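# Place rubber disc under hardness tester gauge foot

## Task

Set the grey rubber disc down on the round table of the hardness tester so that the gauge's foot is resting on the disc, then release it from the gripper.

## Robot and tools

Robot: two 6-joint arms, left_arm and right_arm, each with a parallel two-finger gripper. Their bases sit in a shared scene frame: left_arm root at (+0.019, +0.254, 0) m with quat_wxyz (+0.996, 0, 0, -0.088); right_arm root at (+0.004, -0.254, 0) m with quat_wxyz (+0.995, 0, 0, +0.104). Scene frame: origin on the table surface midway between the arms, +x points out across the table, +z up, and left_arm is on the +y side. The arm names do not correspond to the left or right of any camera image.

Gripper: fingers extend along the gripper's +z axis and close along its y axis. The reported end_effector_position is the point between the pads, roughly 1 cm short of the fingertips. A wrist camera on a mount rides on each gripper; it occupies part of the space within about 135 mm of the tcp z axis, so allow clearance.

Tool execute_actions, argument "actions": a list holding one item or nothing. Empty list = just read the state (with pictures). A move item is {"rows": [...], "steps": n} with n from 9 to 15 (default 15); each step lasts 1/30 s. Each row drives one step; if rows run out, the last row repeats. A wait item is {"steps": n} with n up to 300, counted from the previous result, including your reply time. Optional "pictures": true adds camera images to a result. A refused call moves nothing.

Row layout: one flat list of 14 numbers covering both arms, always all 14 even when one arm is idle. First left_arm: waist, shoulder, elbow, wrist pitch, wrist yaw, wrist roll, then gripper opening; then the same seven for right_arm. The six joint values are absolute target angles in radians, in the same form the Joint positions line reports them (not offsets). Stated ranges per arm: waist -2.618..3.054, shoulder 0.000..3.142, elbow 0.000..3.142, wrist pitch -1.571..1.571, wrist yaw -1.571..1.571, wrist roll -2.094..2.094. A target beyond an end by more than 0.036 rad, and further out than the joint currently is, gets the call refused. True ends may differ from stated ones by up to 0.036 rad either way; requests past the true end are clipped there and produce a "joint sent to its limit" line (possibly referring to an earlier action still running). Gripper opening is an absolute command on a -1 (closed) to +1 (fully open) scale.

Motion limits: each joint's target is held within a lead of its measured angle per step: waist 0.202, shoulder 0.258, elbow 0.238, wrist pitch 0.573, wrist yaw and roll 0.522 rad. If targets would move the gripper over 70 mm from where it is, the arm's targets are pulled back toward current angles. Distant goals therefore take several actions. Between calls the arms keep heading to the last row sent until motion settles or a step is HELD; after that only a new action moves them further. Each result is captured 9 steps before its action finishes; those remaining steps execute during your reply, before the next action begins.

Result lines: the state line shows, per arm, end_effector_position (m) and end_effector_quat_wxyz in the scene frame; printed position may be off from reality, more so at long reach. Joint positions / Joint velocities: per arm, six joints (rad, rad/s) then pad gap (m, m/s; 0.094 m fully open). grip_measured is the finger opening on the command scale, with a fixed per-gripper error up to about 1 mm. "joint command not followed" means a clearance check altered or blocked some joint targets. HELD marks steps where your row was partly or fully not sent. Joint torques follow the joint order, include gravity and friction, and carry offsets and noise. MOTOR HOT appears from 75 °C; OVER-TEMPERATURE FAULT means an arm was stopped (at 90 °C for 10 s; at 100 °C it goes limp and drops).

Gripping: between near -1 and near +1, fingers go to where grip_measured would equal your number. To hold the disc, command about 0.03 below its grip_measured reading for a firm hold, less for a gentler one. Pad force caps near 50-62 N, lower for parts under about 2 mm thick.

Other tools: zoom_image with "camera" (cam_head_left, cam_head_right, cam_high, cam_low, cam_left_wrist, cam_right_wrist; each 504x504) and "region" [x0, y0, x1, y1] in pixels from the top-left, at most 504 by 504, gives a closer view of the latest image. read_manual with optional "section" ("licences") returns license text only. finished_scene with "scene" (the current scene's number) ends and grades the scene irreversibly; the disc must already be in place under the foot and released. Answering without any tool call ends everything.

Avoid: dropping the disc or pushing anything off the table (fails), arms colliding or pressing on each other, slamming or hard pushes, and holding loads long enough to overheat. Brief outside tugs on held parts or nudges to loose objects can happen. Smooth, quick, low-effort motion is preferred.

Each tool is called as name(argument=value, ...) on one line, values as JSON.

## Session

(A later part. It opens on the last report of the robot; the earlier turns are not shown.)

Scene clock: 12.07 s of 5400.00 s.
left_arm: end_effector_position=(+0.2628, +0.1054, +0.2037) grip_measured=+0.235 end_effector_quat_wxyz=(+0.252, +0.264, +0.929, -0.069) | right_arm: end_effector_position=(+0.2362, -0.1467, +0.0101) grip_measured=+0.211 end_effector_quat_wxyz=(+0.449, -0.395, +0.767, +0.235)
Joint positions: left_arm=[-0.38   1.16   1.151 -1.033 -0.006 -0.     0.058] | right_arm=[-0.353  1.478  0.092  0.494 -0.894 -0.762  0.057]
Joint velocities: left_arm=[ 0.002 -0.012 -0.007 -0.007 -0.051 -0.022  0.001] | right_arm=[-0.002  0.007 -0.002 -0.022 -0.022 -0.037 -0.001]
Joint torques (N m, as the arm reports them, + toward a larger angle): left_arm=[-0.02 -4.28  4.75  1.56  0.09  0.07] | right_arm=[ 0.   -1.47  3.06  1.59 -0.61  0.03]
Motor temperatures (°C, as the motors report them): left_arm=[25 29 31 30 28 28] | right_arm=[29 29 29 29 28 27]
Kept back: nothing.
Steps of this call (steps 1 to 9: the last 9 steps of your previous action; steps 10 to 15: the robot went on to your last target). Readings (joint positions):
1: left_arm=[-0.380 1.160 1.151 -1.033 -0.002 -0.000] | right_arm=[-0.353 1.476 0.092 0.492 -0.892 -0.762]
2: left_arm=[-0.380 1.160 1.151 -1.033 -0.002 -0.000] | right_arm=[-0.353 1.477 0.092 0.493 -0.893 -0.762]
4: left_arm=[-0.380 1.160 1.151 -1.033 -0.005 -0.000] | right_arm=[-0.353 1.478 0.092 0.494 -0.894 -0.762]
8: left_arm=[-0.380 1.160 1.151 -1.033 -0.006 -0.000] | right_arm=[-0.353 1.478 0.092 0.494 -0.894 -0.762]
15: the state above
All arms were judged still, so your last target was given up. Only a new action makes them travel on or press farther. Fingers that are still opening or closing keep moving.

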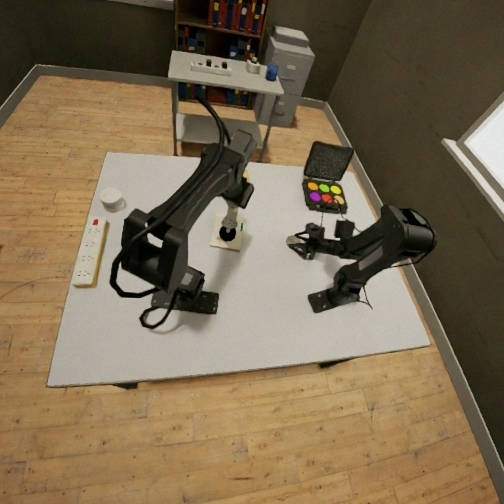

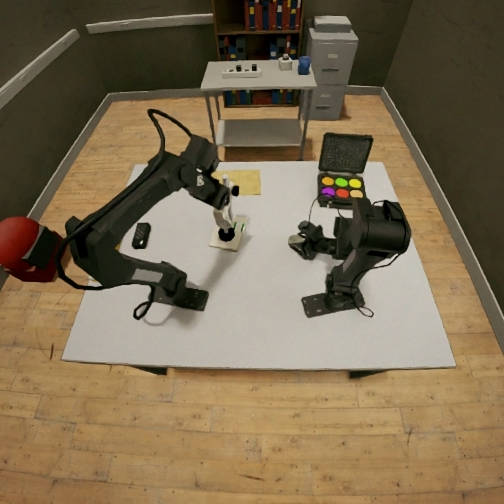

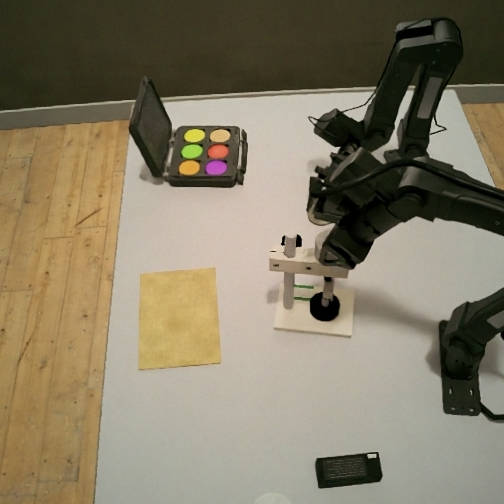

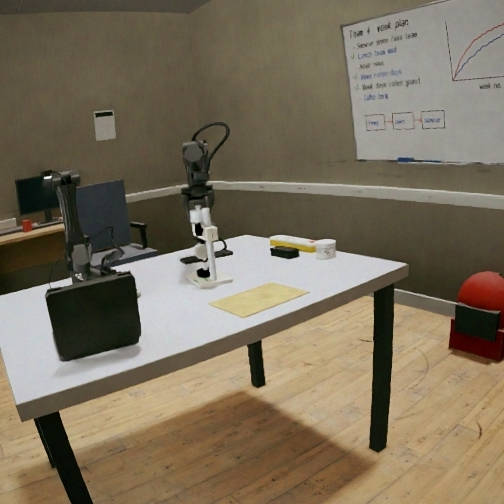

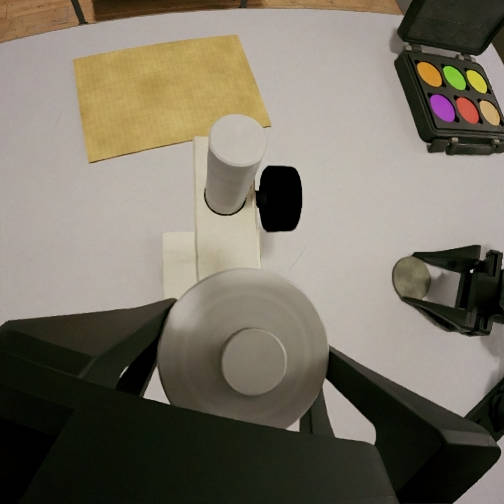

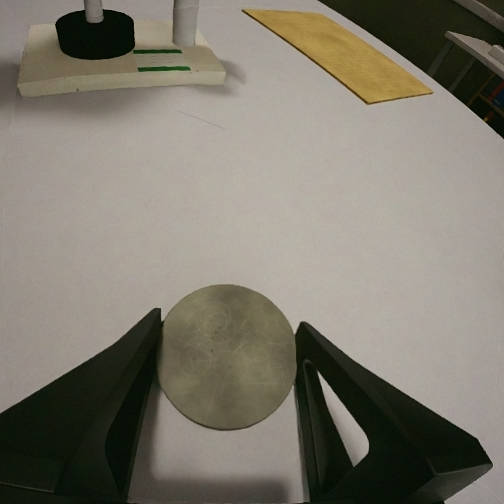

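execute_actions(actions=[{"rows":[[-0.38,1.137,1.15,-1.03,0,0.005,0.18,-0.353,1.47,0.095,0.515,-0.9,-0.76,0.16],[-0.38,1.137,1.165,-1.03,0,0.005,0.18,-0.353,1.45,0.105,0.515,-0.9,-0.76,0.16],[-0.38,1.137,1.18,-1.03,0,0.005,0.18,-0.353,1.435,0.115,0.515,-0.9,-0.76,0.16],[-0.38,1.136,1.19,-1.03,0,0.005,0.18,-0.353,1.42,0.125,0.515,-0.9,-0.76,0.16],[-0.38,1.135,1.20,-1.03,0,0.005,0.18,-0.353,1.40,0.135,0.515,-0.9,-0.76,0.16],[-0.38,1.134,1.208,-1.03,0,0.005,0.18,-0.35,1.38,0.145,0.515,-0.9,-0.75,0.16],[-0.38,1.133,1.216,-1.03,0,0.005,0.18,-0.34,1.36,0.155,0.515,-0.89,-0.73,0.16],[-0.38,1.132,1.224,-1.03,0,0.005,0.18,-0.325,1.34,0.165,0.515,-0.87,-0.70,0.16],[-0.38,1.131,1.232,-1.03,0,0.005,0.18,-0.305,1.325,0.175,0.52,-0.84,-0.67,0.16],[-0.38,1.13,1.24,-1.032,0,0.005,0.18,-0.28,1.31,0.185,0.53,-0.81,-0.64,0.16],[-0.38,1.13,1.248,-1.034,0,0.005,0.18,-0.25,1.30,0.195,0.54,-0.78,-0.61,0.16],[-0.38,1.13,1.256,-1.036,0,0.005,0.18,-0.22,1.30,0.205,0.55,-0.75,-0.58,0.16],[-0.38,1.13,1.264,-1.038,0,0.005,0.18,-0.19,1.30,0.215,0.56,-0.72,-0.55,0.16],[-0.38,1.13,1.272,-1.04,0,0.005,0.18,-0.155,1.30,0.22,0.57,-0.68,-0.52,0.16],[-0.38,1.13,1.28,-1.04,0,0.005,0.18,-0.12,1.30,0.225,0.58,-0.64,-0.49,0.16]]}])

execute_actions(actions=[{"rows":[[-0.38,1.13,1.28,-1.04,0,0.005,0.18,-0.085,1.31,0.228,0.59,-0.60,-0.46,0.16],[-0.38,1.13,1.28,-1.04,0,0.005,0.18,-0.05,1.32,0.231,0.60,-0.56,-0.43,0.16],[-0.38,1.13,1.28,-1.04,0,0.005,0.18,-0.015,1.33,0.234,0.61,-0.52,-0.40,0.16],[-0.38,1.13,1.28,-1.04,0,0.005,0.18,0.02,1.335,0.237,0.62,-0.48,-0.37,0.16],[-0.38,1.13,1.28,-1.04,0,0.005,0.18,0.055,1.34,0.24,0.63,-0.44,-0.34,0.16],[-0.38,1.13,1.28,-1.04,0,0.005,0.18,0.09,1.345,0.243,0.64,-0.40,-0.31,0.16],[-0.38,1.13,1.28,-1.04,0,0.005,0.18,0.125,1.35,0.246,0.65,-0.36,-0.28,0.16],[-0.38,1.13,1.28,-1.04,0,0.005,0.18,0.16,1.355,0.249,0.66,-0.32,-0.25,0.16],[-0.38,1.13,1.28,-1.04,0,0.005,0.18,0.195,1.36,0.252,0.67,-0.28,-0.22,0.16],[-0.38,1.13,1.28,-1.04,0,0.005,0.18,0.23,1.365,0.255,0.68,-0.24,-0.19,0.16],[-0.38,1.13,1.28,-1.04,0,0.005,0.18,0.265,1.37,0.258,0.69,-0.20,-0.16,0.16],[-0.38,1.13,1.28,-1.04,0,0.005,0.18,0.30,1.375,0.26,0.70,-0.16,-0.13,0.16],[-0.38,1.13,1.28,-1.04,0,0.005,0.18,0.335,1.38,0.26,0.71,-0.12,-0.10,0.16],[-0.38,1.13,1.28,-1.04,0,0.005,0.18,0.37,1.385,0.26,0.72,-0.09,-0.07,0.16],[-0.38,1.13,1.28,-1.04,0,0.005,0.18,0.405,1.39,0.26,0.73,-0.06,-0.04,0.16]]}])

execute_actions(actions=[{"rows":[[-0.38,1.13,1.28,-1.04,0,0.005,0.18,0.44,1.396,0.26,0.737,-0.03,-0.02,0.16],[-0.38,1.13,1.28,-1.04,0,0.005,0.18,0.475,1.402,0.26,0.74,-0.01,0,0.16],[-0.38,1.13,1.28,-1.04,0,0.005,0.18,0.51,1.408,0.26,0.74,0.01,0.015,0.16],[-0.38,1.13,1.28,-1.04,0,0.005,0.18,0.545,1.414,0.26,0.74,0.01,0.015,0.16],[-0.38,1.13,1.28,-1.04,0,0.005,0.18,0.58,1.42,0.26,0.74,0.01,0.015,0.16],[-0.38,1.13,1.28,-1.04,0,0.005,0.18,0.61,1.426,0.26,0.74,0.01,0.015,0.16],[-0.38,1.13,1.28,-1.04,0,0.005,0.18,0.64,1.432,0.26,0.74,0.01,0.015,0.16],[-0.38,1.13,1.28,-1.04,0,0.005,0.18,0.67,1.438,0.26,0.74,0.01,0.015,0.16],[-0.38,1.13,1.28,-1.04,0,0.005,0.18,0.695,1.444,0.26,0.74,0.01,0.015,0.16],[-0.38,1.13,1.28,-1.04,0,0.005,0.18,0.715,1.45,0.26,0.74,0.01,0.015,0.16],[-0.38,1.13,1.28,-1.04,0,0.005,0.18,0.73,1.455,0.26,0.74,0.01,0.015,0.16],[-0.38,1.13,1.28,-1.04,0,0.005,0.18,0.745,1.455,0.26,0.74,0.01,0.015,0.16]],"steps":12}])

execute_actions(actions=[{"steps":18}], pictures=true)

zoom_image(camera="cam_low", region=[120, 170, 250, 300])

Scene clock: 14.70 s of 5400.00 s.
left_arm: end_effector_position=(+0.2630, +0.1053, +0.2051) grip_measured=+0.235 end_effector_quat_wxyz=(+0.253, +0.264, +0.928, -0.069) | right_arm: end_effector_position=(+0.2421, -0.1477, +0.0185) grip_measured=+0.211 end_effector_quat_wxyz=(+0.463, -0.401, +0.758, +0.223)
Joint positions: left_arm=[-0.38   1.16   1.155 -1.035 -0.006 -0.     0.058] | right_arm=[-0.353  1.441  0.097  0.494 -0.892 -0.761  0.057]
Joint velocities: left_arm=[-0.017 -0.027  0.09  -0.037  0.037 -0.037  0.   ] | right_arm=[-0.007 -0.505  0.125 -0.022 -0.022  0.007 -0.   ]
Joint torques (N m, as the arm reports them, + toward a larger angle): left_arm=[-0.02 -4.53  9.37  1.62  0.08  0.08] | right_arm=[ 0.23 -5.12  7.01  1.63 -0.49  0.09]
Motor temperatures (°C, as the motors report them): left_arm=[25 29 31 30 28 28] | right_arm=[29 29 29 29 28 27]
Steps of this call (steps 1 to 73: nothing new was sent; steps 74 to 79: the first 6 steps of this action). Readings (joint positions):
74: left_arm=[-0.380 1.160 1.151 -1.033 -0.006 -0.000] | right_arm=[-0.353 1.478 0.092 0.494 -0.894 -0.762]
75: left_arm=[-0.380 1.160 1.151 -1.033 -0.006 -0.000] | right_arm=[-0.353 1.478 0.092 0.494 -0.894 -0.762]
77: left_arm=[-0.380 1.160 1.151 -1.033 -0.006 -0.000] | right_arm=[-0.353 1.468 0.092 0.494 -0.893 -0.762]
79: the state above

Scene clock: 15.20 s of 5400.00 s.
left_arm: end_effector_position=(+0.2631, +0.1053, +0.2201) grip_measured=+0.235 end_effector_quat_wxyz=(+0.260, +0.263, +0.926, -0.071) | right_arm: end_effector_position=(+0.2816, -0.0902, +0.0671) grip_measured=+0.212 end_effector_quat_wxyz=(+0.496, -0.404, +0.745, +0.189)
Joint positions: left_arm=[-0.38   1.161  1.209 -1.073 -0.007 -0.     0.058] | right_arm=[ 0.028  1.325  0.209  0.578 -0.554 -0.438  0.057]
Joint velocities: left_arm=[-0.007  0.012 -0.002 -0.022  0.11  -0.007  0.   ] | right_arm=[ 0.994  0.105  0.056  0.183  1.048  0.828 -0.   ]
Joint torques (N m, as the arm reports them, + toward a larger angle): left_arm=[-0.03 -4.93 10.92  1.87  0.08  0.07] | right_arm=[ 0.14 -1.6   7.54  2.08 -0.23  0.12]
Motor temperatures (°C, as the motors report them): left_arm=[25 29 32 30 28 28] | right_arm=[29 29 29 29 28 27]
Steps of this call (steps 1 to 9: the last 9 steps of your previous action; steps 10 to 15: the first 6 steps of this action). Readings (joint positions):
10: left_arm=[-0.380 1.160 1.202 -1.067 -0.007 -0.000] | right_arm=[-0.148 1.323 0.198 0.542 -0.723 -0.578]
11: left_arm=[-0.380 1.160 1.208 -1.071 -0.007 -0.000] | right_arm=[-0.113 1.323 0.202 0.550 -0.692 -0.551]
13: left_arm=[-0.380 1.161 1.209 -1.073 -0.007 -0.000] | right_arm=[-0.042 1.323 0.206 0.564 -0.625 -0.495]
15: the state above

Scene clock: 15.60 s of 5400.00 s.
left_arm: end_effector_position=(+0.2631, +0.1053, +0.2201) grip_measured=+0.235 end_effector_quat_wxyz=(+0.260, +0.263, +0.926, -0.071) | right_arm: end_effector_position=(+0.2652, -0.0264, +0.0651) grip_measured=+0.211 end_effector_quat_wxyz=(+0.486, -0.339, +0.782, +0.193)
Joint positions: left_arm=[-0.38   1.161  1.209 -1.073 -0.007 -0.     0.058] | right_arm=[ 0.447  1.388  0.231  0.682 -0.117 -0.091  0.057]
Joint velocities: left_arm=[ 0.012 -0.012 -0.007 -0.051 -0.051 -0.007 -0.   ] | right_arm=[ 0.979  0.168  0.017  0.168  0.857  0.623 -0.   ]
Joint torques (N m, as the arm reports them, + toward a larger angle): left_arm=[-0.01 -4.91 10.92  1.87  0.09  0.07] | right_arm=[ 0.24 -2.65  7.37  2.2  -0.03  0.07]
Motor temperatures (°C, as the motors report them): left_arm=[25 29 32 30 28 28] | right_arm=[29 29 30 29 28 27]
Steps of this call (steps 1 to 9: the last 9 steps of your previous action; steps 10 to 12: the first 3 steps of this action). Readings (joint positions):
10: left_arm=[-0.380 1.161 1.209 -1.073 -0.007 -0.000] | right_arm=[0.377 1.377 0.231 0.667 -0.179 -0.143]
11: left_arm=[-0.380 1.161 1.209 -1.073 -0.007 -0.000] | right_arm=[0.412 1.383 0.231 0.675 -0.147 -0.116]
12: the state above

Scene clock: 16.20 s of 5400.00 s.
left_arm: end_effector_position=(+0.2631, +0.1053, +0.2201) grip_measured=+0.235 end_effector_quat_wxyz=(+0.260, +0.263, +0.926, -0.071) | right_arm: end_effector_position=(+0.2048, +0.0274, +0.0500) grip_measured=+0.212 end_effector_quat_wxyz=(+0.448, -0.392, +0.769, +0.234)
Joint positions: left_arm=[-0.38   1.161  1.209 -1.073 -0.007 -0.     0.058] | right_arm=[ 0.74   1.447  0.232  0.703 -0.004  0.008  0.057]
Joint velocities: left_arm=[-0.002  0.002 -0.012 -0.051  0.007 -0.007  0.001] | right_arm=[-0.007 -0.007 -0.002 -0.051 -0.007  0.022 -0.   ]
Joint torques (N m, as the arm reports them, + toward a larger angle): left_arm=[-0.02 -4.91 10.92  1.87  0.09  0.07] | right_arm=[ 0.4  -3.08  7.11  2.3   0.07  0.08]
Motor temperatures (°C, as the motors report them): left_arm=[25 29 32 30 28 28] | right_arm=[29 29 30 29 28 27]
Kept back: nothing.
Steps of this call (steps 1 to 9: the last 9 steps of your previous action; steps 10 to 18: the robot went on to your last target). Readings (joint positions):
1: left_arm=[-0.380 1.161 1.209 -1.073 -0.007 -0.000] | right_arm=[0.482 1.394 0.232 0.688 -0.093 -0.071]
2: left_arm=[-0.380 1.161 1.209 -1.073 -0.007 -0.000] | right_arm=[0.516 1.400 0.232 0.692 -0.073 -0.055]
4: left_arm=[-0.380 1.161 1.209 -1.073 -0.007 -0.000] | right_arm=[0.584 1.412 0.232 0.698 -0.046 -0.031]
8: left_arm=[-0.380 1.161 1.209 -1.073 -0.007 -0.000] | right_arm=[0.695 1.437 0.232 0.702 -0.021 -0.008]
18: the state above

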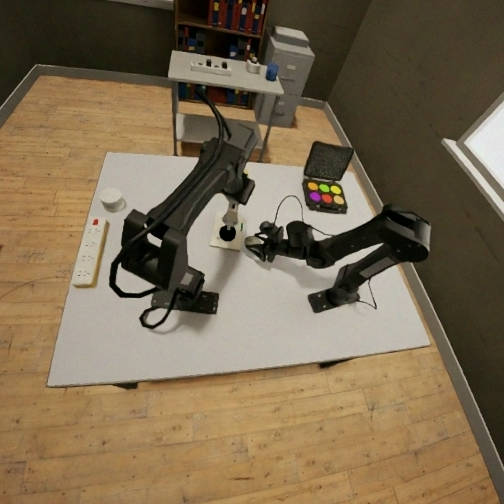

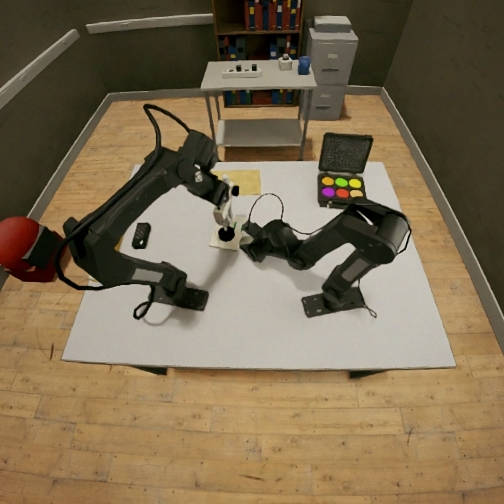

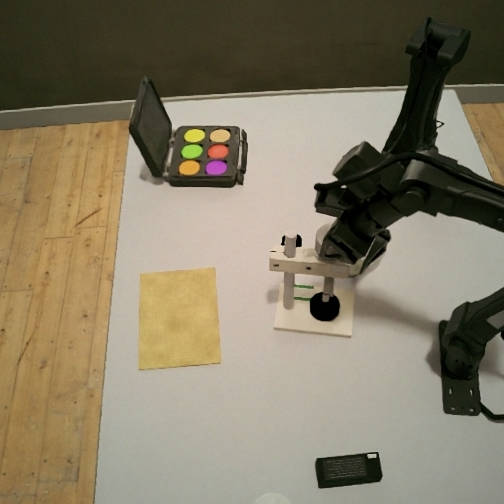

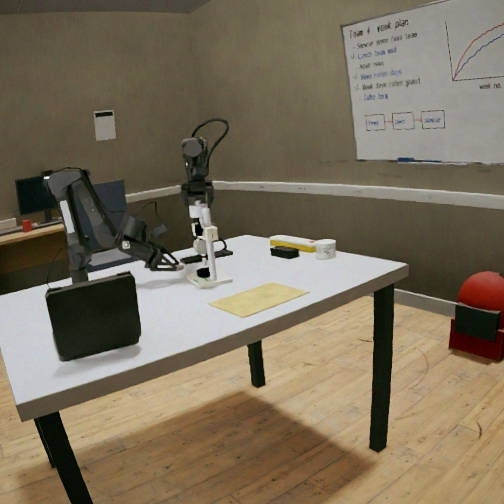

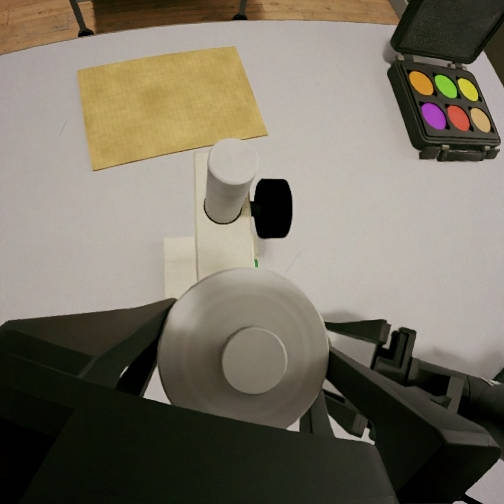

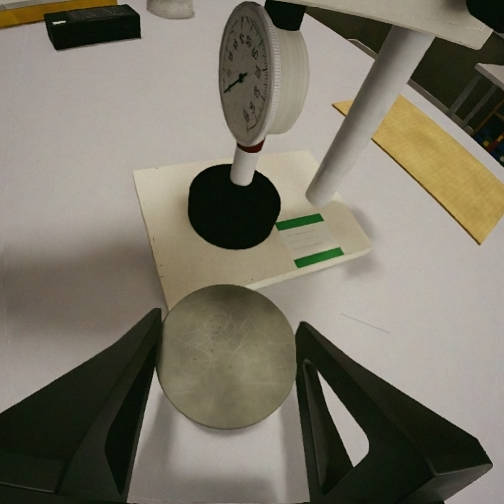

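Region (120, 170, 250, 300) of cam_low's 504x504 image, scaled by 3.877, with more detail than that image has.

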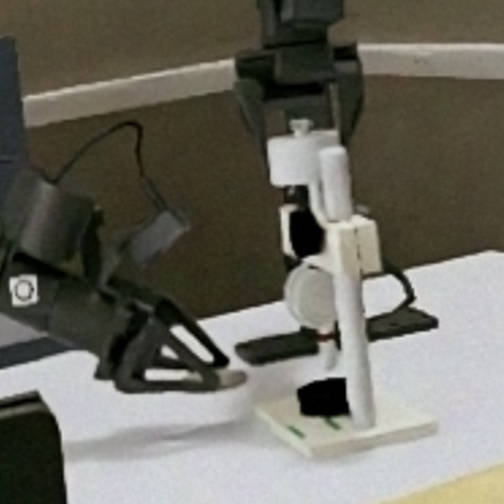

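execute_actions(actions=[{"rows":[[-0.38,1.13,1.28,-1.04,0,0.005,0.18,0.745,1.46,0.266,0.755,0.01,0.015,0.16],[-0.38,1.13,1.28,-1.04,0,0.005,0.18,0.745,1.47,0.273,0.765,0.01,0.015,0.16],[-0.38,1.13,1.28,-1.04,0,0.005,0.18,0.745,1.483,0.281,0.775,0.01,0.015,0.16],[-0.38,1.13,1.28,-1.04,0,0.005,0.18,0.745,1.497,0.29,0.785,0.01,0.015,0.16],[-0.38,1.13,1.28,-1.04,0,0.005,0.18,0.745,1.511,0.299,0.786,0.01,0.015,0.16],[-0.38,1.13,1.28,-1.04,0,0.005,0.18,0.745,1.525,0.308,0.786,0.01,0.015,0.16],[-0.38,1.13,1.28,-1.04,0,0.005,0.18,0.745,1.539,0.317,0.786,0.01,0.015,0.16],[-0.38,1.13,1.28,-1.04,0,0.005,0.18,0.745,1.553,0.327,0.786,0.01,0.015,0.16],[-0.38,1.13,1.28,-1.04,0,0.005,0.18,0.745,1.566,0.337,0.786,0.01,0.015,0.16],[-0.38,1.13,1.28,-1.04,0,0.005,0.18,0.745,1.579,0.346,0.786,0.01,0.015,0.16]],"steps":10}])

execute_actions(actions=[{"steps":18}], pictures=true)

zoom_image(camera="cam_low", region=[140, 195, 240, 295])

Scene clock: 17.77 s of 5400.00 s.
left_arm: end_effector_position=(+0.2631, +0.1053, +0.2201) grip_measured=+0.235 end_effector_quat_wxyz=(+0.260, +0.263, +0.926, -0.071) | right_arm: end_effector_position=(+0.2054, +0.0272, +0.0504) grip_measured=+0.212 end_effector_quat_wxyz=(+0.449, -0.390, +0.770, +0.233)
Joint positions: left_arm=[-0.38   1.161  1.209 -1.073 -0.007 -0.     0.058] | right_arm=[0.74  1.447 0.232 0.705 0.    0.009 0.057]
Joint velocities: left_arm=[ 0.002  0.012 -0.022  0.022 -0.022 -0.022 -0.001] | right_arm=[ 0.007  0.017  0.002  0.007 -0.022  0.022 -0.   ]
Joint torques (N m, as the arm reports them, + toward a larger angle): left_arm=[-0.02 -4.91 10.93  1.87  0.09  0.06] | right_arm=[ 0.4  -2.62  7.58  2.37  0.08  0.08]
Motor temperatures (°C, as the motors report them): left_arm=[25 29 33 30 28 28] | right_arm=[29 29 30 29 28 27]
Steps of this call (steps 1 to 15: the robot went on to your last target; steps 16 to 46: nothing new was sent; step 47: the first step of this action). Readings (joint positions):
47: the state above

Scene clock: 18.37 s of 5400.00 s.
left_arm: end_effector_position=(+0.2631, +0.1053, +0.2201) grip_measured=+0.235 end_effector_quat_wxyz=(+0.260, +0.263, +0.926, -0.071) | right_arm: end_effector_position=(+0.2201, +0.0476, +0.0478) grip_measured=+0.212 end_effector_quat_wxyz=(+0.450, -0.390, +0.769, +0.234)
Joint positions: left_arm=[-0.38   1.161  1.209 -1.073 -0.007 -0.     0.058] | right_arm=[0.74  1.573 0.318 0.748 0.    0.009 0.057]
Joint velocities: left_arm=[ 0.022 -0.017 -0.012 -0.051  0.037  0.037 -0.   ] | right_arm=[-0.012 -0.002  0.017 -0.037  0.022 -0.022  0.   ]
Joint torques (N m, as the arm reports them, + toward a larger angle): left_arm=[-0.02 -4.91 10.92  1.87  0.09  0.07] | right_arm=[ 0.4  -4.2   6.94  2.31  0.07  0.08]
Motor temperatures (°C, as the motors report them): left_arm=[25 29 34 30 28 28] | right_arm=[29 29 30 30 28 27]
Kept back: nothing.
Steps of this call (steps 1 to 9: the last 9 steps of your previous action; steps 10 to 18: the robot went on to your last target). Readings (joint positions):
1: left_arm=[-0.380 1.161 1.209 -1.073 -0.007 -0.000] | right_arm=[0.740 1.449 0.232 0.709 0.000 0.009]
2: left_arm=[-0.380 1.161 1.209 -1.073 -0.007 -0.000] | right_arm=[0.740 1.455 0.236 0.713 0.000 0.009]
4: left_arm=[-0.380 1.161 1.209 -1.073 -0.007 -0.000] | right_arm=[0.740 1.478 0.251 0.725 0.000 0.009]
8: left_arm=[-0.380 1.161 1.209 -1.073 -0.007 -0.000] | right_arm=[0.740 1.535 0.292 0.741 0.000 0.009]
18: the state above

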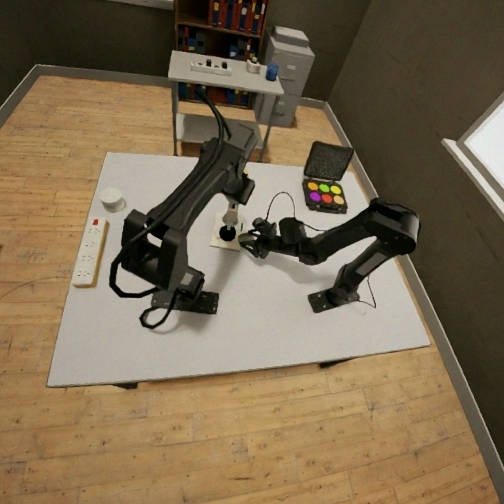

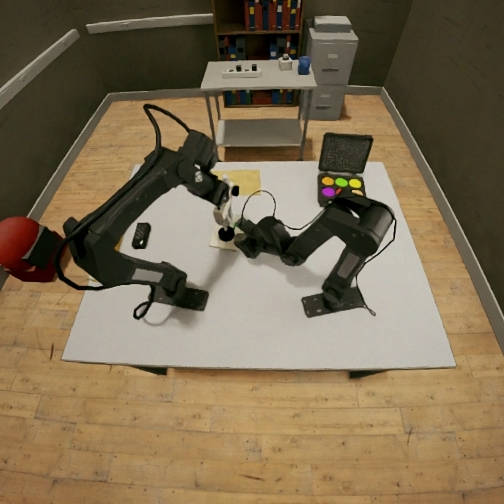

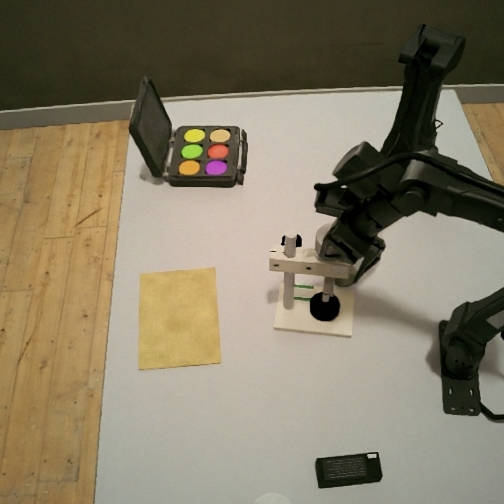

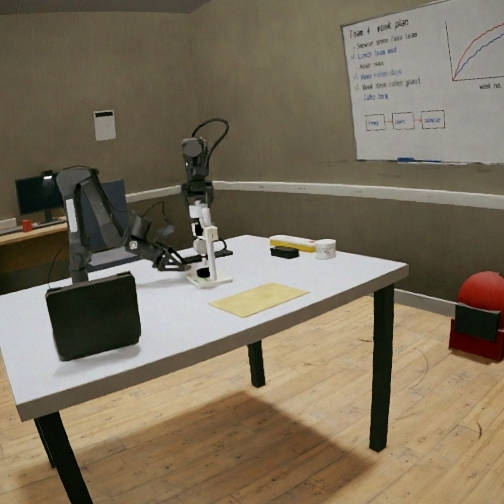

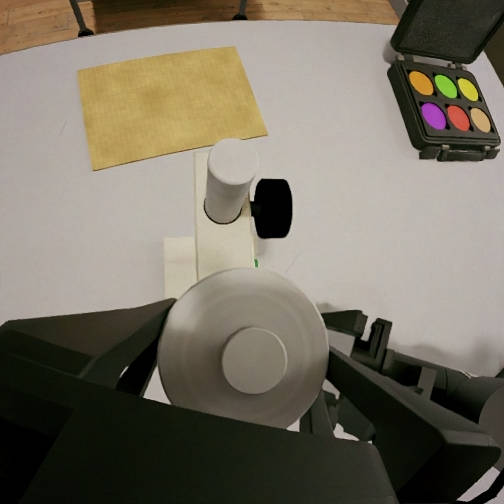

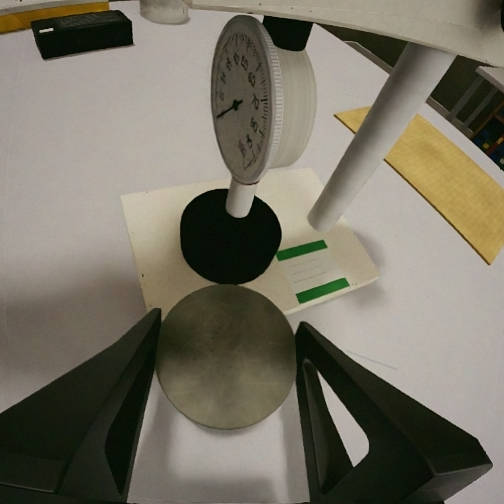

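Region (140, 195, 240, 295) of cam_low's 504x504 image, scaled by 5.040, with more detail than that image has.

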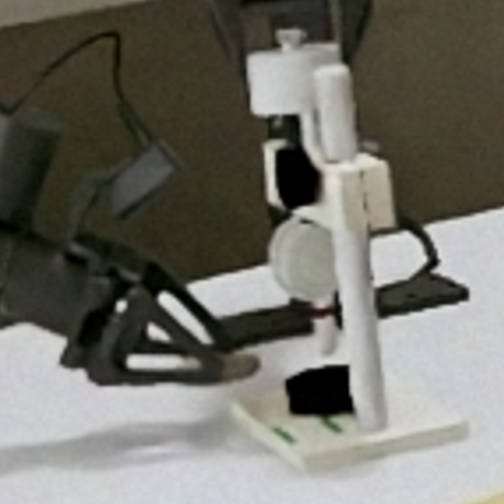

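execute_actions(actions=[])

Scene clock: 19.67 s of 5400.00 s.
left_arm: end_effector_position=(+0.2631, +0.1053, +0.2201) grip_measured=+0.235 end_effector_quat_wxyz=(+0.260, +0.263, +0.926, -0.071) | right_arm: end_effector_position=(+0.2201, +0.0477, +0.0479) grip_measured=+0.212 end_effector_quat_wxyz=(+0.451, -0.389, +0.768, +0.234)
Joint positions: left_arm=[-0.38   1.161  1.209 -1.073 -0.007 -0.     0.058] | right_arm=[0.74  1.573 0.318 0.749 0.    0.009 0.057]
Joint velocities: left_arm=[-0.007 -0.017 -0.002 -0.007  0.007 -0.007 -0.   ] | right_arm=[-0.012  0.007  0.002  0.051  0.007 -0.007  0.001]
Joint torques (N m, as the arm reports them, + toward a larger angle): left_arm=[-0.02 -4.91 10.93  1.87  0.09  0.07] | right_arm=[ 0.4  -4.21  6.96  2.31  0.07  0.08]
Motor temperatures (°C, as the motors report them): left_arm=[25 29 35 30 28 28] | right_arm=[29 29 30 30 28 27]
Kept back: nothing.
Steps of this call (steps 1 to 15: the robot went on to your last target; steps 16 to 39: nothing new was sent). Readings (joint positions):
1: left_arm=[-0.380 1.161 1.209 -1.073 -0.007 -0.000] | right_arm=[0.740 1.573 0.318 0.749 0.000 0.009]
2: left_arm=[-0.380 1.161 1.209 -1.073 -0.007 -0.000] | right_arm=[0.740 1.573 0.318 0.749 0.000 0.009]
4: left_arm=[-0.380 1.161 1.209 -1.073 -0.007 -0.000] | right_arm=[0.740 1.573 0.318 0.749 0.000 0.009]
8: left_arm=[-0.380 1.161 1.209 -1.073 -0.007 -0.000] | right_arm=[0.740 1.573 0.318 0.749 0.000 0.009]
39: the state above
All arms were judged still, so your last target was given up. Only a new action makes them travel on or press farther. Fingers that are still opening or closing keep moving.

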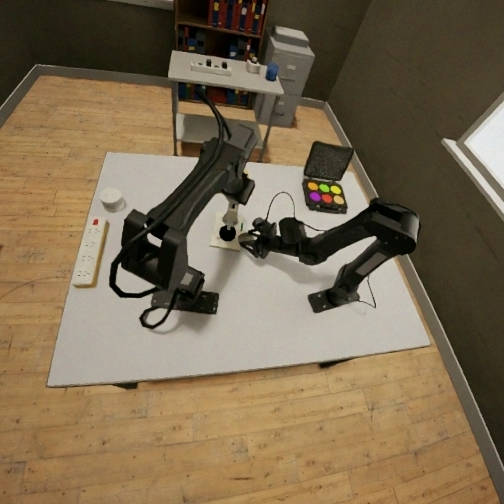

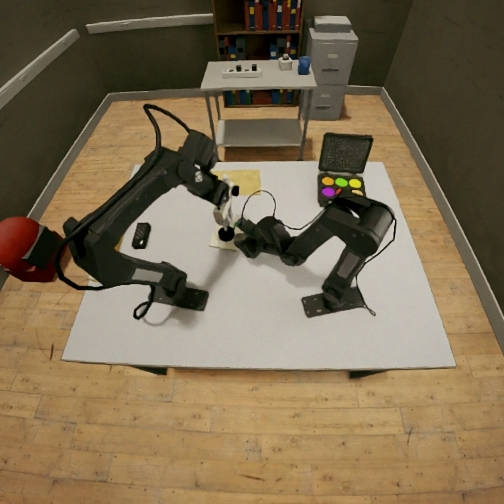

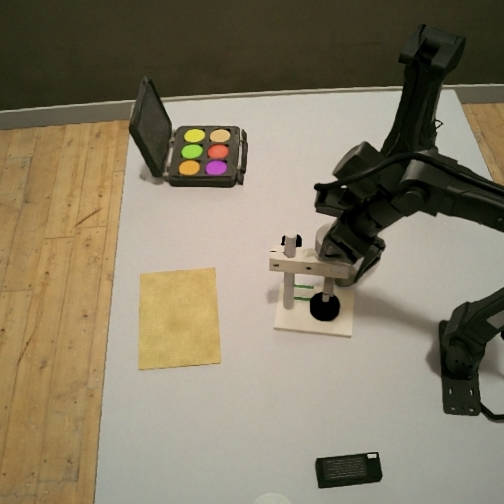

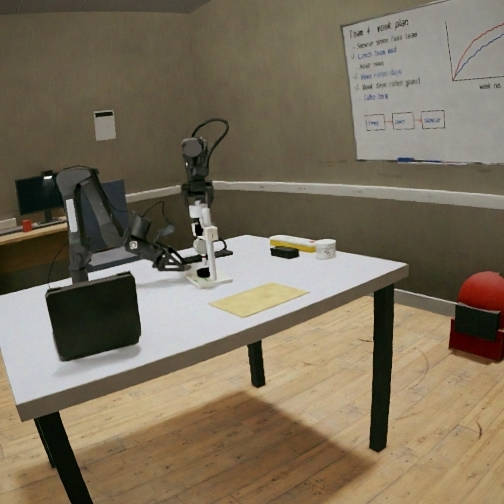

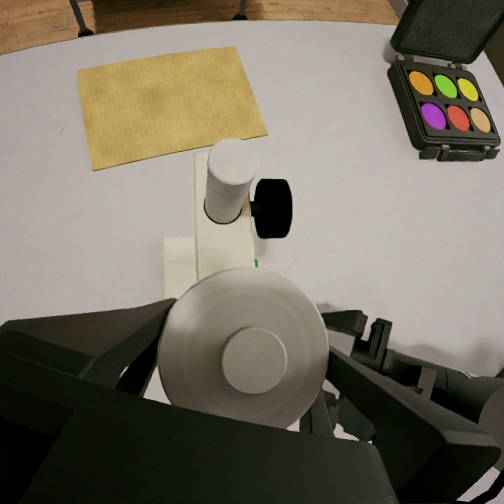

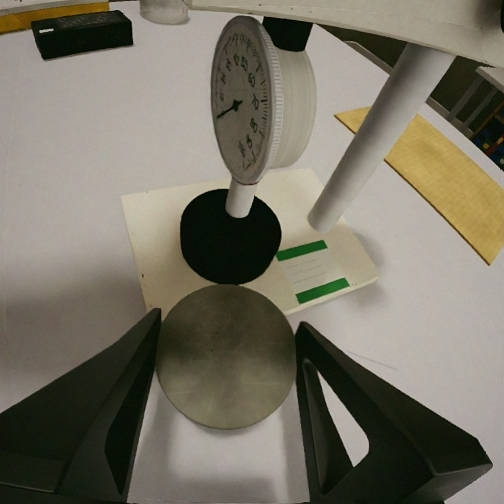

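execute_actions(actions=[{"rows":[[-0.38,1.13,1.28,-1.04,0,0.005,0.18,0.745,1.587,0.354,0.786,0.01,0.015,0.16],[-0.38,1.13,1.28,-1.04,0,0.005,0.18,0.745,1.595,0.362,0.786,0.01,0.015,0.16],[-0.38,1.13,1.28,-1.04,0,0.005,0.18,0.745,1.603,0.37,0.786,0.01,0.015,0.16],[-0.38,1.13,1.28,-1.04,0,0.005,0.18,0.745,1.611,0.378,0.786,0.01,0.015,0.16],[-0.38,1.13,1.28,-1.04,0,0.005,0.18,0.745,1.619,0.386,0.786,0.01,0.015,0.16],[-0.38,1.13,1.28,-1.04,0,0.005,0.18,0.745,1.627,0.394,0.786,0.01,0.015,0.16],[-0.38,1.13,1.28,-1.04,0,0.005,0.18,0.745,1.635,0.402,0.786,0.01,0.015,0.16],[-0.38,1.13,1.28,-1.04,0,0.005,0.18,0.745,1.643,0.41,0.786,0.01,0.015,0.16],[-0.38,1.13,1.28,-1.04,0,0.005,0.18,0.745,1.651,0.418,0.786,0.01,0.015,0.16],[-0.38,1.13,1.28,-1.04,0,0.005,0.18,0.745,1.659,0.426,0.786,0.01,0.015,0.16],[-0.38,1.13,1.28,-1.04,0,0.005,0.18,0.745,1.667,0.434,0.786,0.01,0.015,0.16],[-0.38,1.13,1.28,-1.04,0,0.005,0.18,0.745,1.673,0.439,0.786,0.01,0.015,0.16]],"steps":15}])

execute_actions(actions=[{"steps":15}], pictures=true)

zoom_image(camera="cam_low", region=[140,195,240,295])

Scene clock: 20.73 s of 5400.00 s.
left_arm: end_effector_position=(+0.2631, +0.1053, +0.2201) grip_measured=+0.235 end_effector_quat_wxyz=(+0.260, +0.263, +0.926, -0.071) | right_arm: end_effector_position=(+0.2250, +0.0545, +0.0474) grip_measured=+0.212 end_effector_quat_wxyz=(+0.450, -0.390, +0.769, +0.234)
Joint positions: left_arm=[-0.38   1.161  1.209 -1.073 -0.007 -0.     0.058] | right_arm=[0.74  1.606 0.35  0.749 0.    0.009 0.057]
Joint velocities: left_arm=[-0.002  0.007  0.007  0.037 -0.066 -0.007 -0.   ] | right_arm=[-0.012  0.261  0.271 -0.007  0.051 -0.007 -0.001]
Joint torques (N m, as the arm reports them, + toward a larger angle): left_arm=[-0.02 -4.91 10.93  1.87  0.09  0.07] | right_arm=[ 0.39 -4.6   7.03  2.31  0.07  0.08]
Motor temperatures (°C, as the motors report them): left_arm=[25 29 35 31 28 28] | right_arm=[29 29 30 30 28 27]
Steps of this call (steps 1 to 26: nothing new was sent; steps 27 to 32: the first 6 steps of this action). Readings (joint positions):
27: left_arm=[-0.380 1.161 1.209 -1.073 -0.007 -0.000] | right_arm=[0.740 1.573 0.318 0.749 0.000 0.009]
28: left_arm=[-0.380 1.161 1.209 -1.073 -0.007 -0.000] | right_arm=[0.740 1.574 0.319 0.749 0.000 0.009]
30: left_arm=[-0.380 1.161 1.209 -1.073 -0.007 -0.000] | right_arm=[0.740 1.588 0.332 0.749 0.000 0.009]
32: the state above

Scene clock: 21.23 s of 5400.00 s.
left_arm: end_effector_position=(+0.2631, +0.1053, +0.2201) grip_measured=+0.235 end_effector_quat_wxyz=(+0.260, +0.263, +0.926, -0.071) | right_arm: end_effector_position=(+0.2345, +0.0677, +0.0469) grip_measured=+0.212 end_effector_quat_wxyz=(+0.451, -0.389, +0.768, +0.234)
Joint positions: left_arm=[-0.38   1.161  1.209 -1.073 -0.007 -0.     0.058] | right_arm=[0.74  1.666 0.411 0.751 0.    0.009 0.057]
Joint velocities: left_arm=[-0.017 -0.012 -0.017  0.007  0.007 -0.007 -0.001] | right_arm=[ 0.002 -0.002 -0.017 -0.051  0.037 -0.022 -0.   ]
Joint torques (N m, as the arm reports them, + toward a larger angle): left_arm=[-0.02 -4.92 10.91  1.87  0.09  0.06] | right_arm=[ 0.4  -5.19  6.93  2.29  0.07  0.08]
Motor temperatures (°C, as the motors report them): left_arm=[25 29 35 31 28 28] | right_arm=[29 29 30 30 28 27]
Kept back: nothing.
Steps of this call (steps 1 to 9: the last 9 steps of your previous action; steps 10 to 15: the robot went on to your last target). Readings (joint positions):
1: left_arm=[-0.380 1.161 1.209 -1.073 -0.007 -0.000] | right_arm=[0.740 1.614 0.358 0.749 0.000 0.009]
2: left_arm=[-0.380 1.161 1.209 -1.073 -0.007 -0.000] | right_arm=[0.740 1.622 0.367 0.749 0.000 0.009]
4: left_arm=[-0.380 1.161 1.209 -1.073 -0.007 -0.000] | right_arm=[0.740 1.638 0.384 0.750 0.000 0.009]
8: left_arm=[-0.380 1.161 1.209 -1.073 -0.007 -0.000] | right_arm=[0.740 1.664 0.409 0.751 0.000 0.009]
15: the state above

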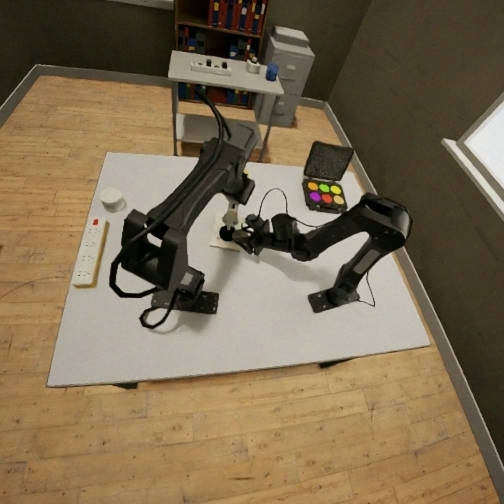

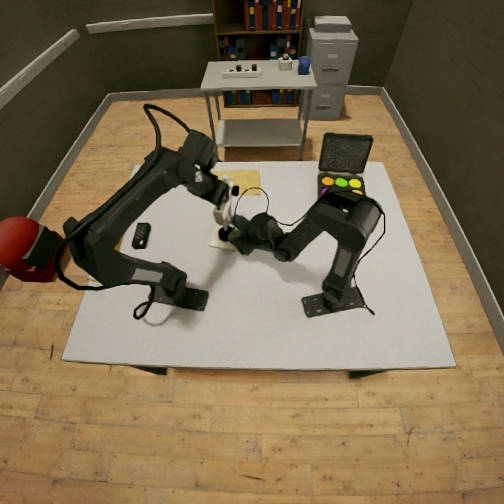

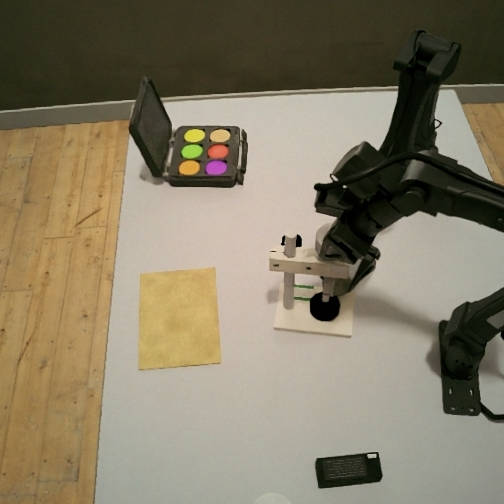

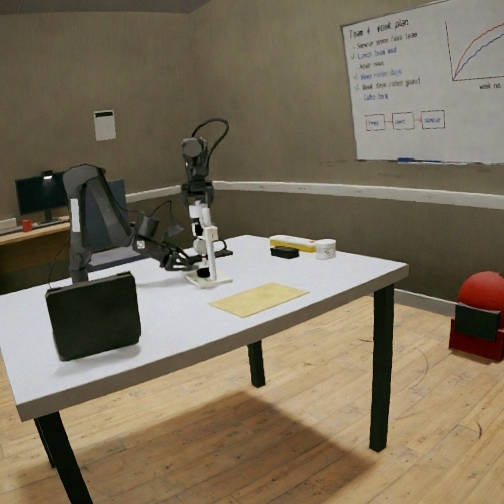

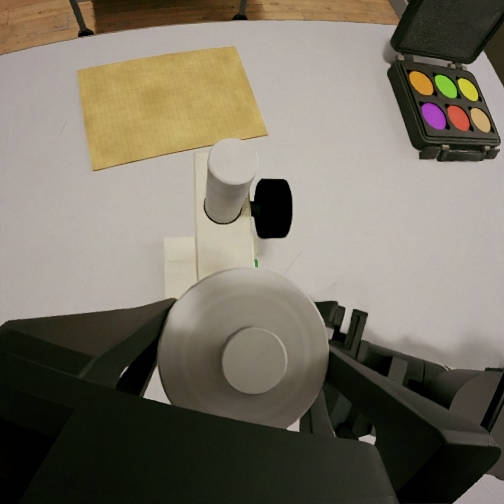

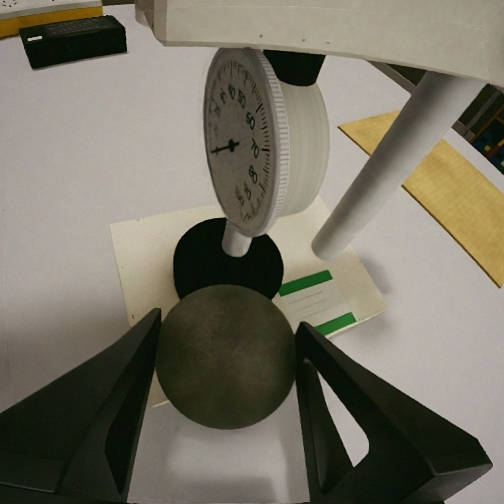

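Region (140, 195, 240, 295) of cam_low's 504x504 image, scaled by 5.040, with more detail than that image has.

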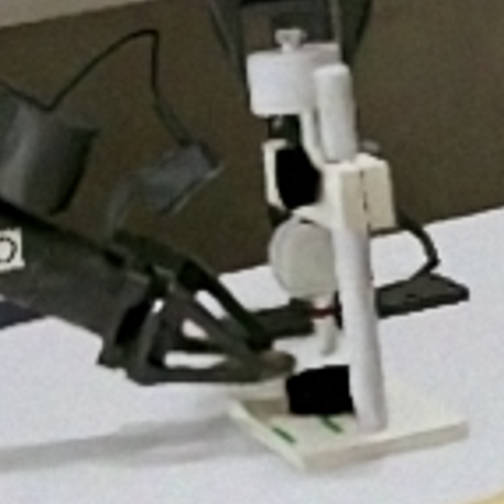

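execute_actions(actions=[{"rows":[[-0.38,1.13,1.28,-1.04,0,0.005,0.18,0.745,1.682,0.447,0.786,0.01,0.015,0.16],[-0.38,1.13,1.28,-1.04,0,0.005,0.18,0.745,1.691,0.455,0.786,0.01,0.015,0.16],[-0.38,1.13,1.28,-1.04,0,0.005,0.18,0.745,1.699,0.463,0.786,0.01,0.015,0.16],[-0.38,1.13,1.28,-1.04,0,0.005,0.18,0.745,1.707,0.471,0.786,0.01,0.015,0.16],[-0.38,1.13,1.28,-1.04,0,0.005,0.18,0.745,1.715,0.479,0.786,0.01,0.015,0.16],[-0.38,1.13,1.28,-1.04,0,0.005,0.18,0.745,1.723,0.487,0.786,0.01,0.015,0.16],[-0.38,1.13,1.28,-1.04,0,0.005,0.18,0.745,1.731,0.495,0.786,0.01,0.015,0.16],[-0.38,1.13,1.28,-1.04,0,0.005,0.18,0.745,1.738,0.503,0.786,0.01,0.015,0.16],[-0.38,1.13,1.28,-1.04,0,0.005,0.18,0.745,1.745,0.511,0.786,0.01,0.015,0.16],[-0.38,1.13,1.28,-1.04,0,0.005,0.18,0.745,1.753,0.52,0.786,0.01,0.015,0.16],[-0.38,1.13,1.28,-1.04,0,0.005,0.18,0.745,1.76,0.528,0.786,0.01,0.015,0.16],[-0.38,1.13,1.28,-1.04,0,0.005,0.18,0.745,1.767,0.536,0.786,0.01,0.015,0.16]],"steps":15}])

execute_actions(actions=[{"steps":15}], pictures=true)

zoom_image(camera="cam_low", region=[140,195,240,295])

Scene clock: 24.23 s of 5400.00 s.
left_arm: end_effector_position=(+0.2631, +0.1053, +0.2201) grip_measured=+0.235 end_effector_quat_wxyz=(+0.260, +0.263, +0.926, -0.071) | right_arm: end_effector_position=(+0.2394, +0.0744, +0.0446) grip_measured=+0.212 end_effector_quat_wxyz=(+0.450, -0.390, +0.769, +0.233)
Joint positions: left_arm=[-0.38   1.161  1.209 -1.073 -0.007 -0.     0.058] | right_arm=[0.74  1.702 0.443 0.751 0.    0.009 0.057]
Joint velocities: left_arm=[-0.002  0.002 -0.002  0.022  0.051 -0.051  0.   ] | right_arm=[ 0.007  0.266  0.256 -0.095 -0.037  0.037 -0.   ]
Joint torques (N m, as the arm reports them, + toward a larger angle): left_arm=[-0.02 -4.92 10.92  1.86  0.09  0.07] | right_arm=[ 0.39 -5.7   6.91  2.26  0.07  0.08]
Motor temperatures (°C, as the motors report them): left_arm=[25 29 37 31 28 28] | right_arm=[29 29 31 31 28 27]
Steps of this call (steps 1 to 15: the robot went on to your last target; steps 16 to 84: nothing new was sent; steps 85 to 90: the first 6 steps of this action). Readings (joint positions):
85: left_arm=[-0.380 1.161 1.209 -1.073 -0.007 -0.000] | right_arm=[0.740 1.666 0.411 0.751 0.000 0.009]
86: left_arm=[-0.380 1.161 1.209 -1.073 -0.007 -0.000] | right_arm=[0.740 1.669 0.413 0.751 0.000 0.009]
88: left_arm=[-0.380 1.161 1.209 -1.073 -0.007 -0.000] | right_arm=[0.740 1.684 0.426 0.751 0.000 0.009]
90: the state above

Scene clock: 24.73 s of 5400.00 s.
left_arm: end_effector_position=(+0.2631, +0.1053, +0.2201) grip_measured=+0.235 end_effector_quat_wxyz=(+0.260, +0.263, +0.926, -0.071) | right_arm: end_effector_position=(+0.2495, +0.0885, +0.0441) grip_measured=+0.212 end_effector_quat_wxyz=(+0.452, -0.389, +0.768, +0.234)
Joint positions: left_arm=[-0.38   1.161  1.209 -1.073 -0.007 -0.     0.058] | right_arm=[0.74  1.761 0.508 0.752 0.    0.009 0.057]
Joint velocities: left_arm=[ 0.002 -0.002 -0.012  0.066  0.022  0.007  0.   ] | right_arm=[ 0.007  0.007  0.017 -0.007 -0.007  0.066  0.   ]
Joint torques (N m, as the arm reports them, + toward a larger angle): left_arm=[-0.02 -4.92 10.92  1.87  0.09  0.07] | right_arm=[ 0.39 -6.22  6.94  2.29  0.07  0.08]
Motor temperatures (°C, as the motors report them): left_arm=[25 29 37 31 28 28] | right_arm=[29 29 31 31 28 27]
Kept back: nothing.
Steps of this call (steps 1 to 9: the last 9 steps of your previous action; steps 10 to 15: the robot went on to your last target). Readings (joint positions):
1: left_arm=[-0.380 1.161 1.209 -1.073 -0.007 -0.000] | right_arm=[0.740 1.711 0.451 0.751 0.000 0.009]
2: left_arm=[-0.380 1.161 1.209 -1.073 -0.007 -0.000] | right_arm=[0.740 1.719 0.460 0.751 0.000 0.009]
4: left_arm=[-0.380 1.161 1.209 -1.073 -0.007 -0.000] | right_arm=[0.740 1.735 0.476 0.751 0.000 0.009]
8: left_arm=[-0.380 1.161 1.209 -1.073 -0.007 -0.000] | right_arm=[0.740 1.759 0.504 0.751 0.000 0.009]
15: the state above

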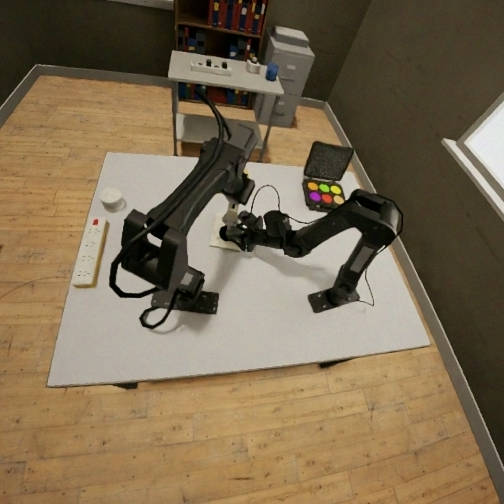

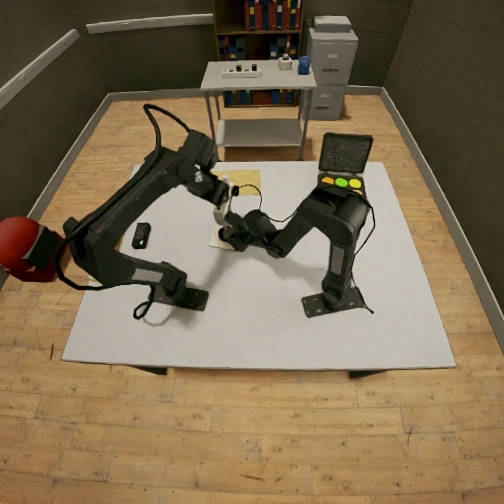

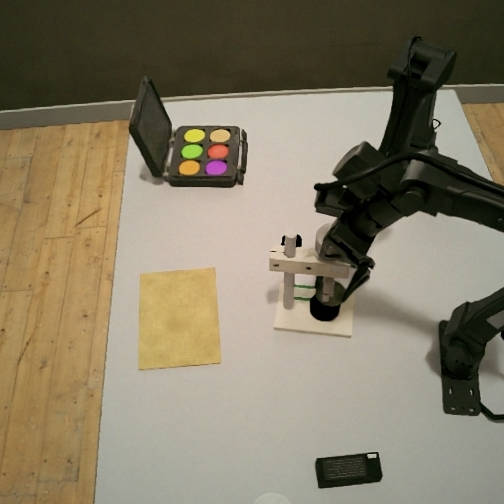

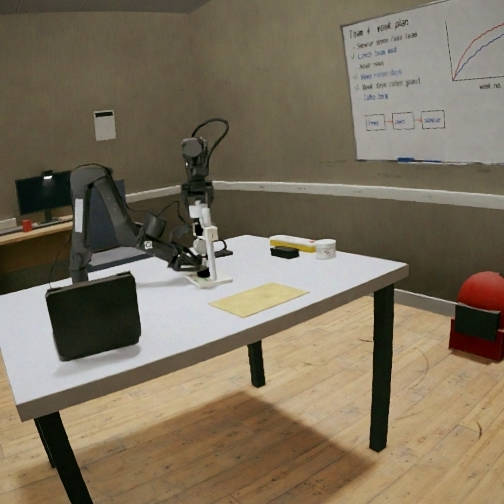

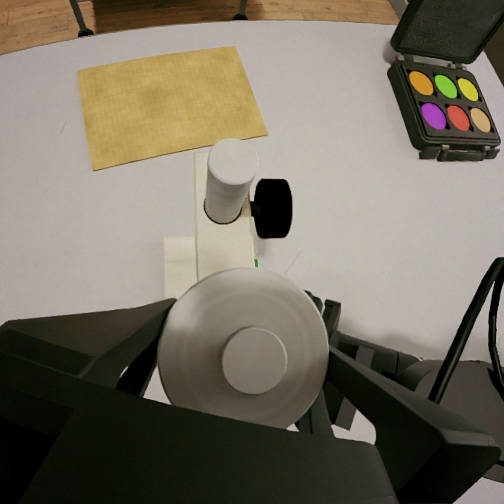

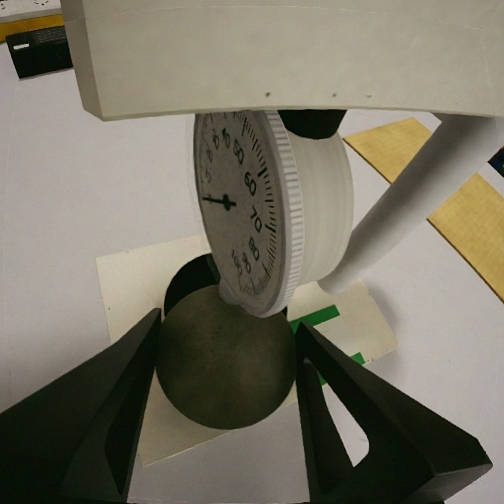

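Region (140, 195, 240, 295) of cam_low's 504x504 image, scaled by 5.040, with more detail than that image has.

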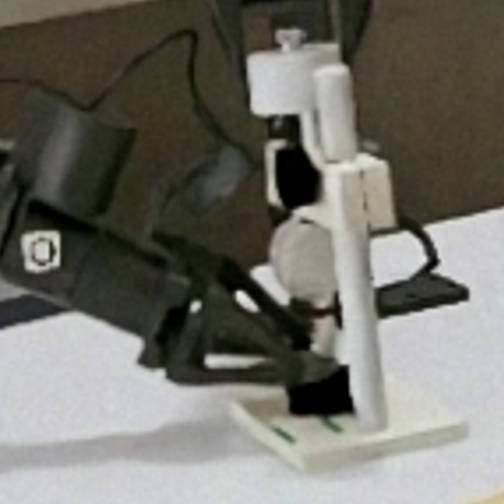

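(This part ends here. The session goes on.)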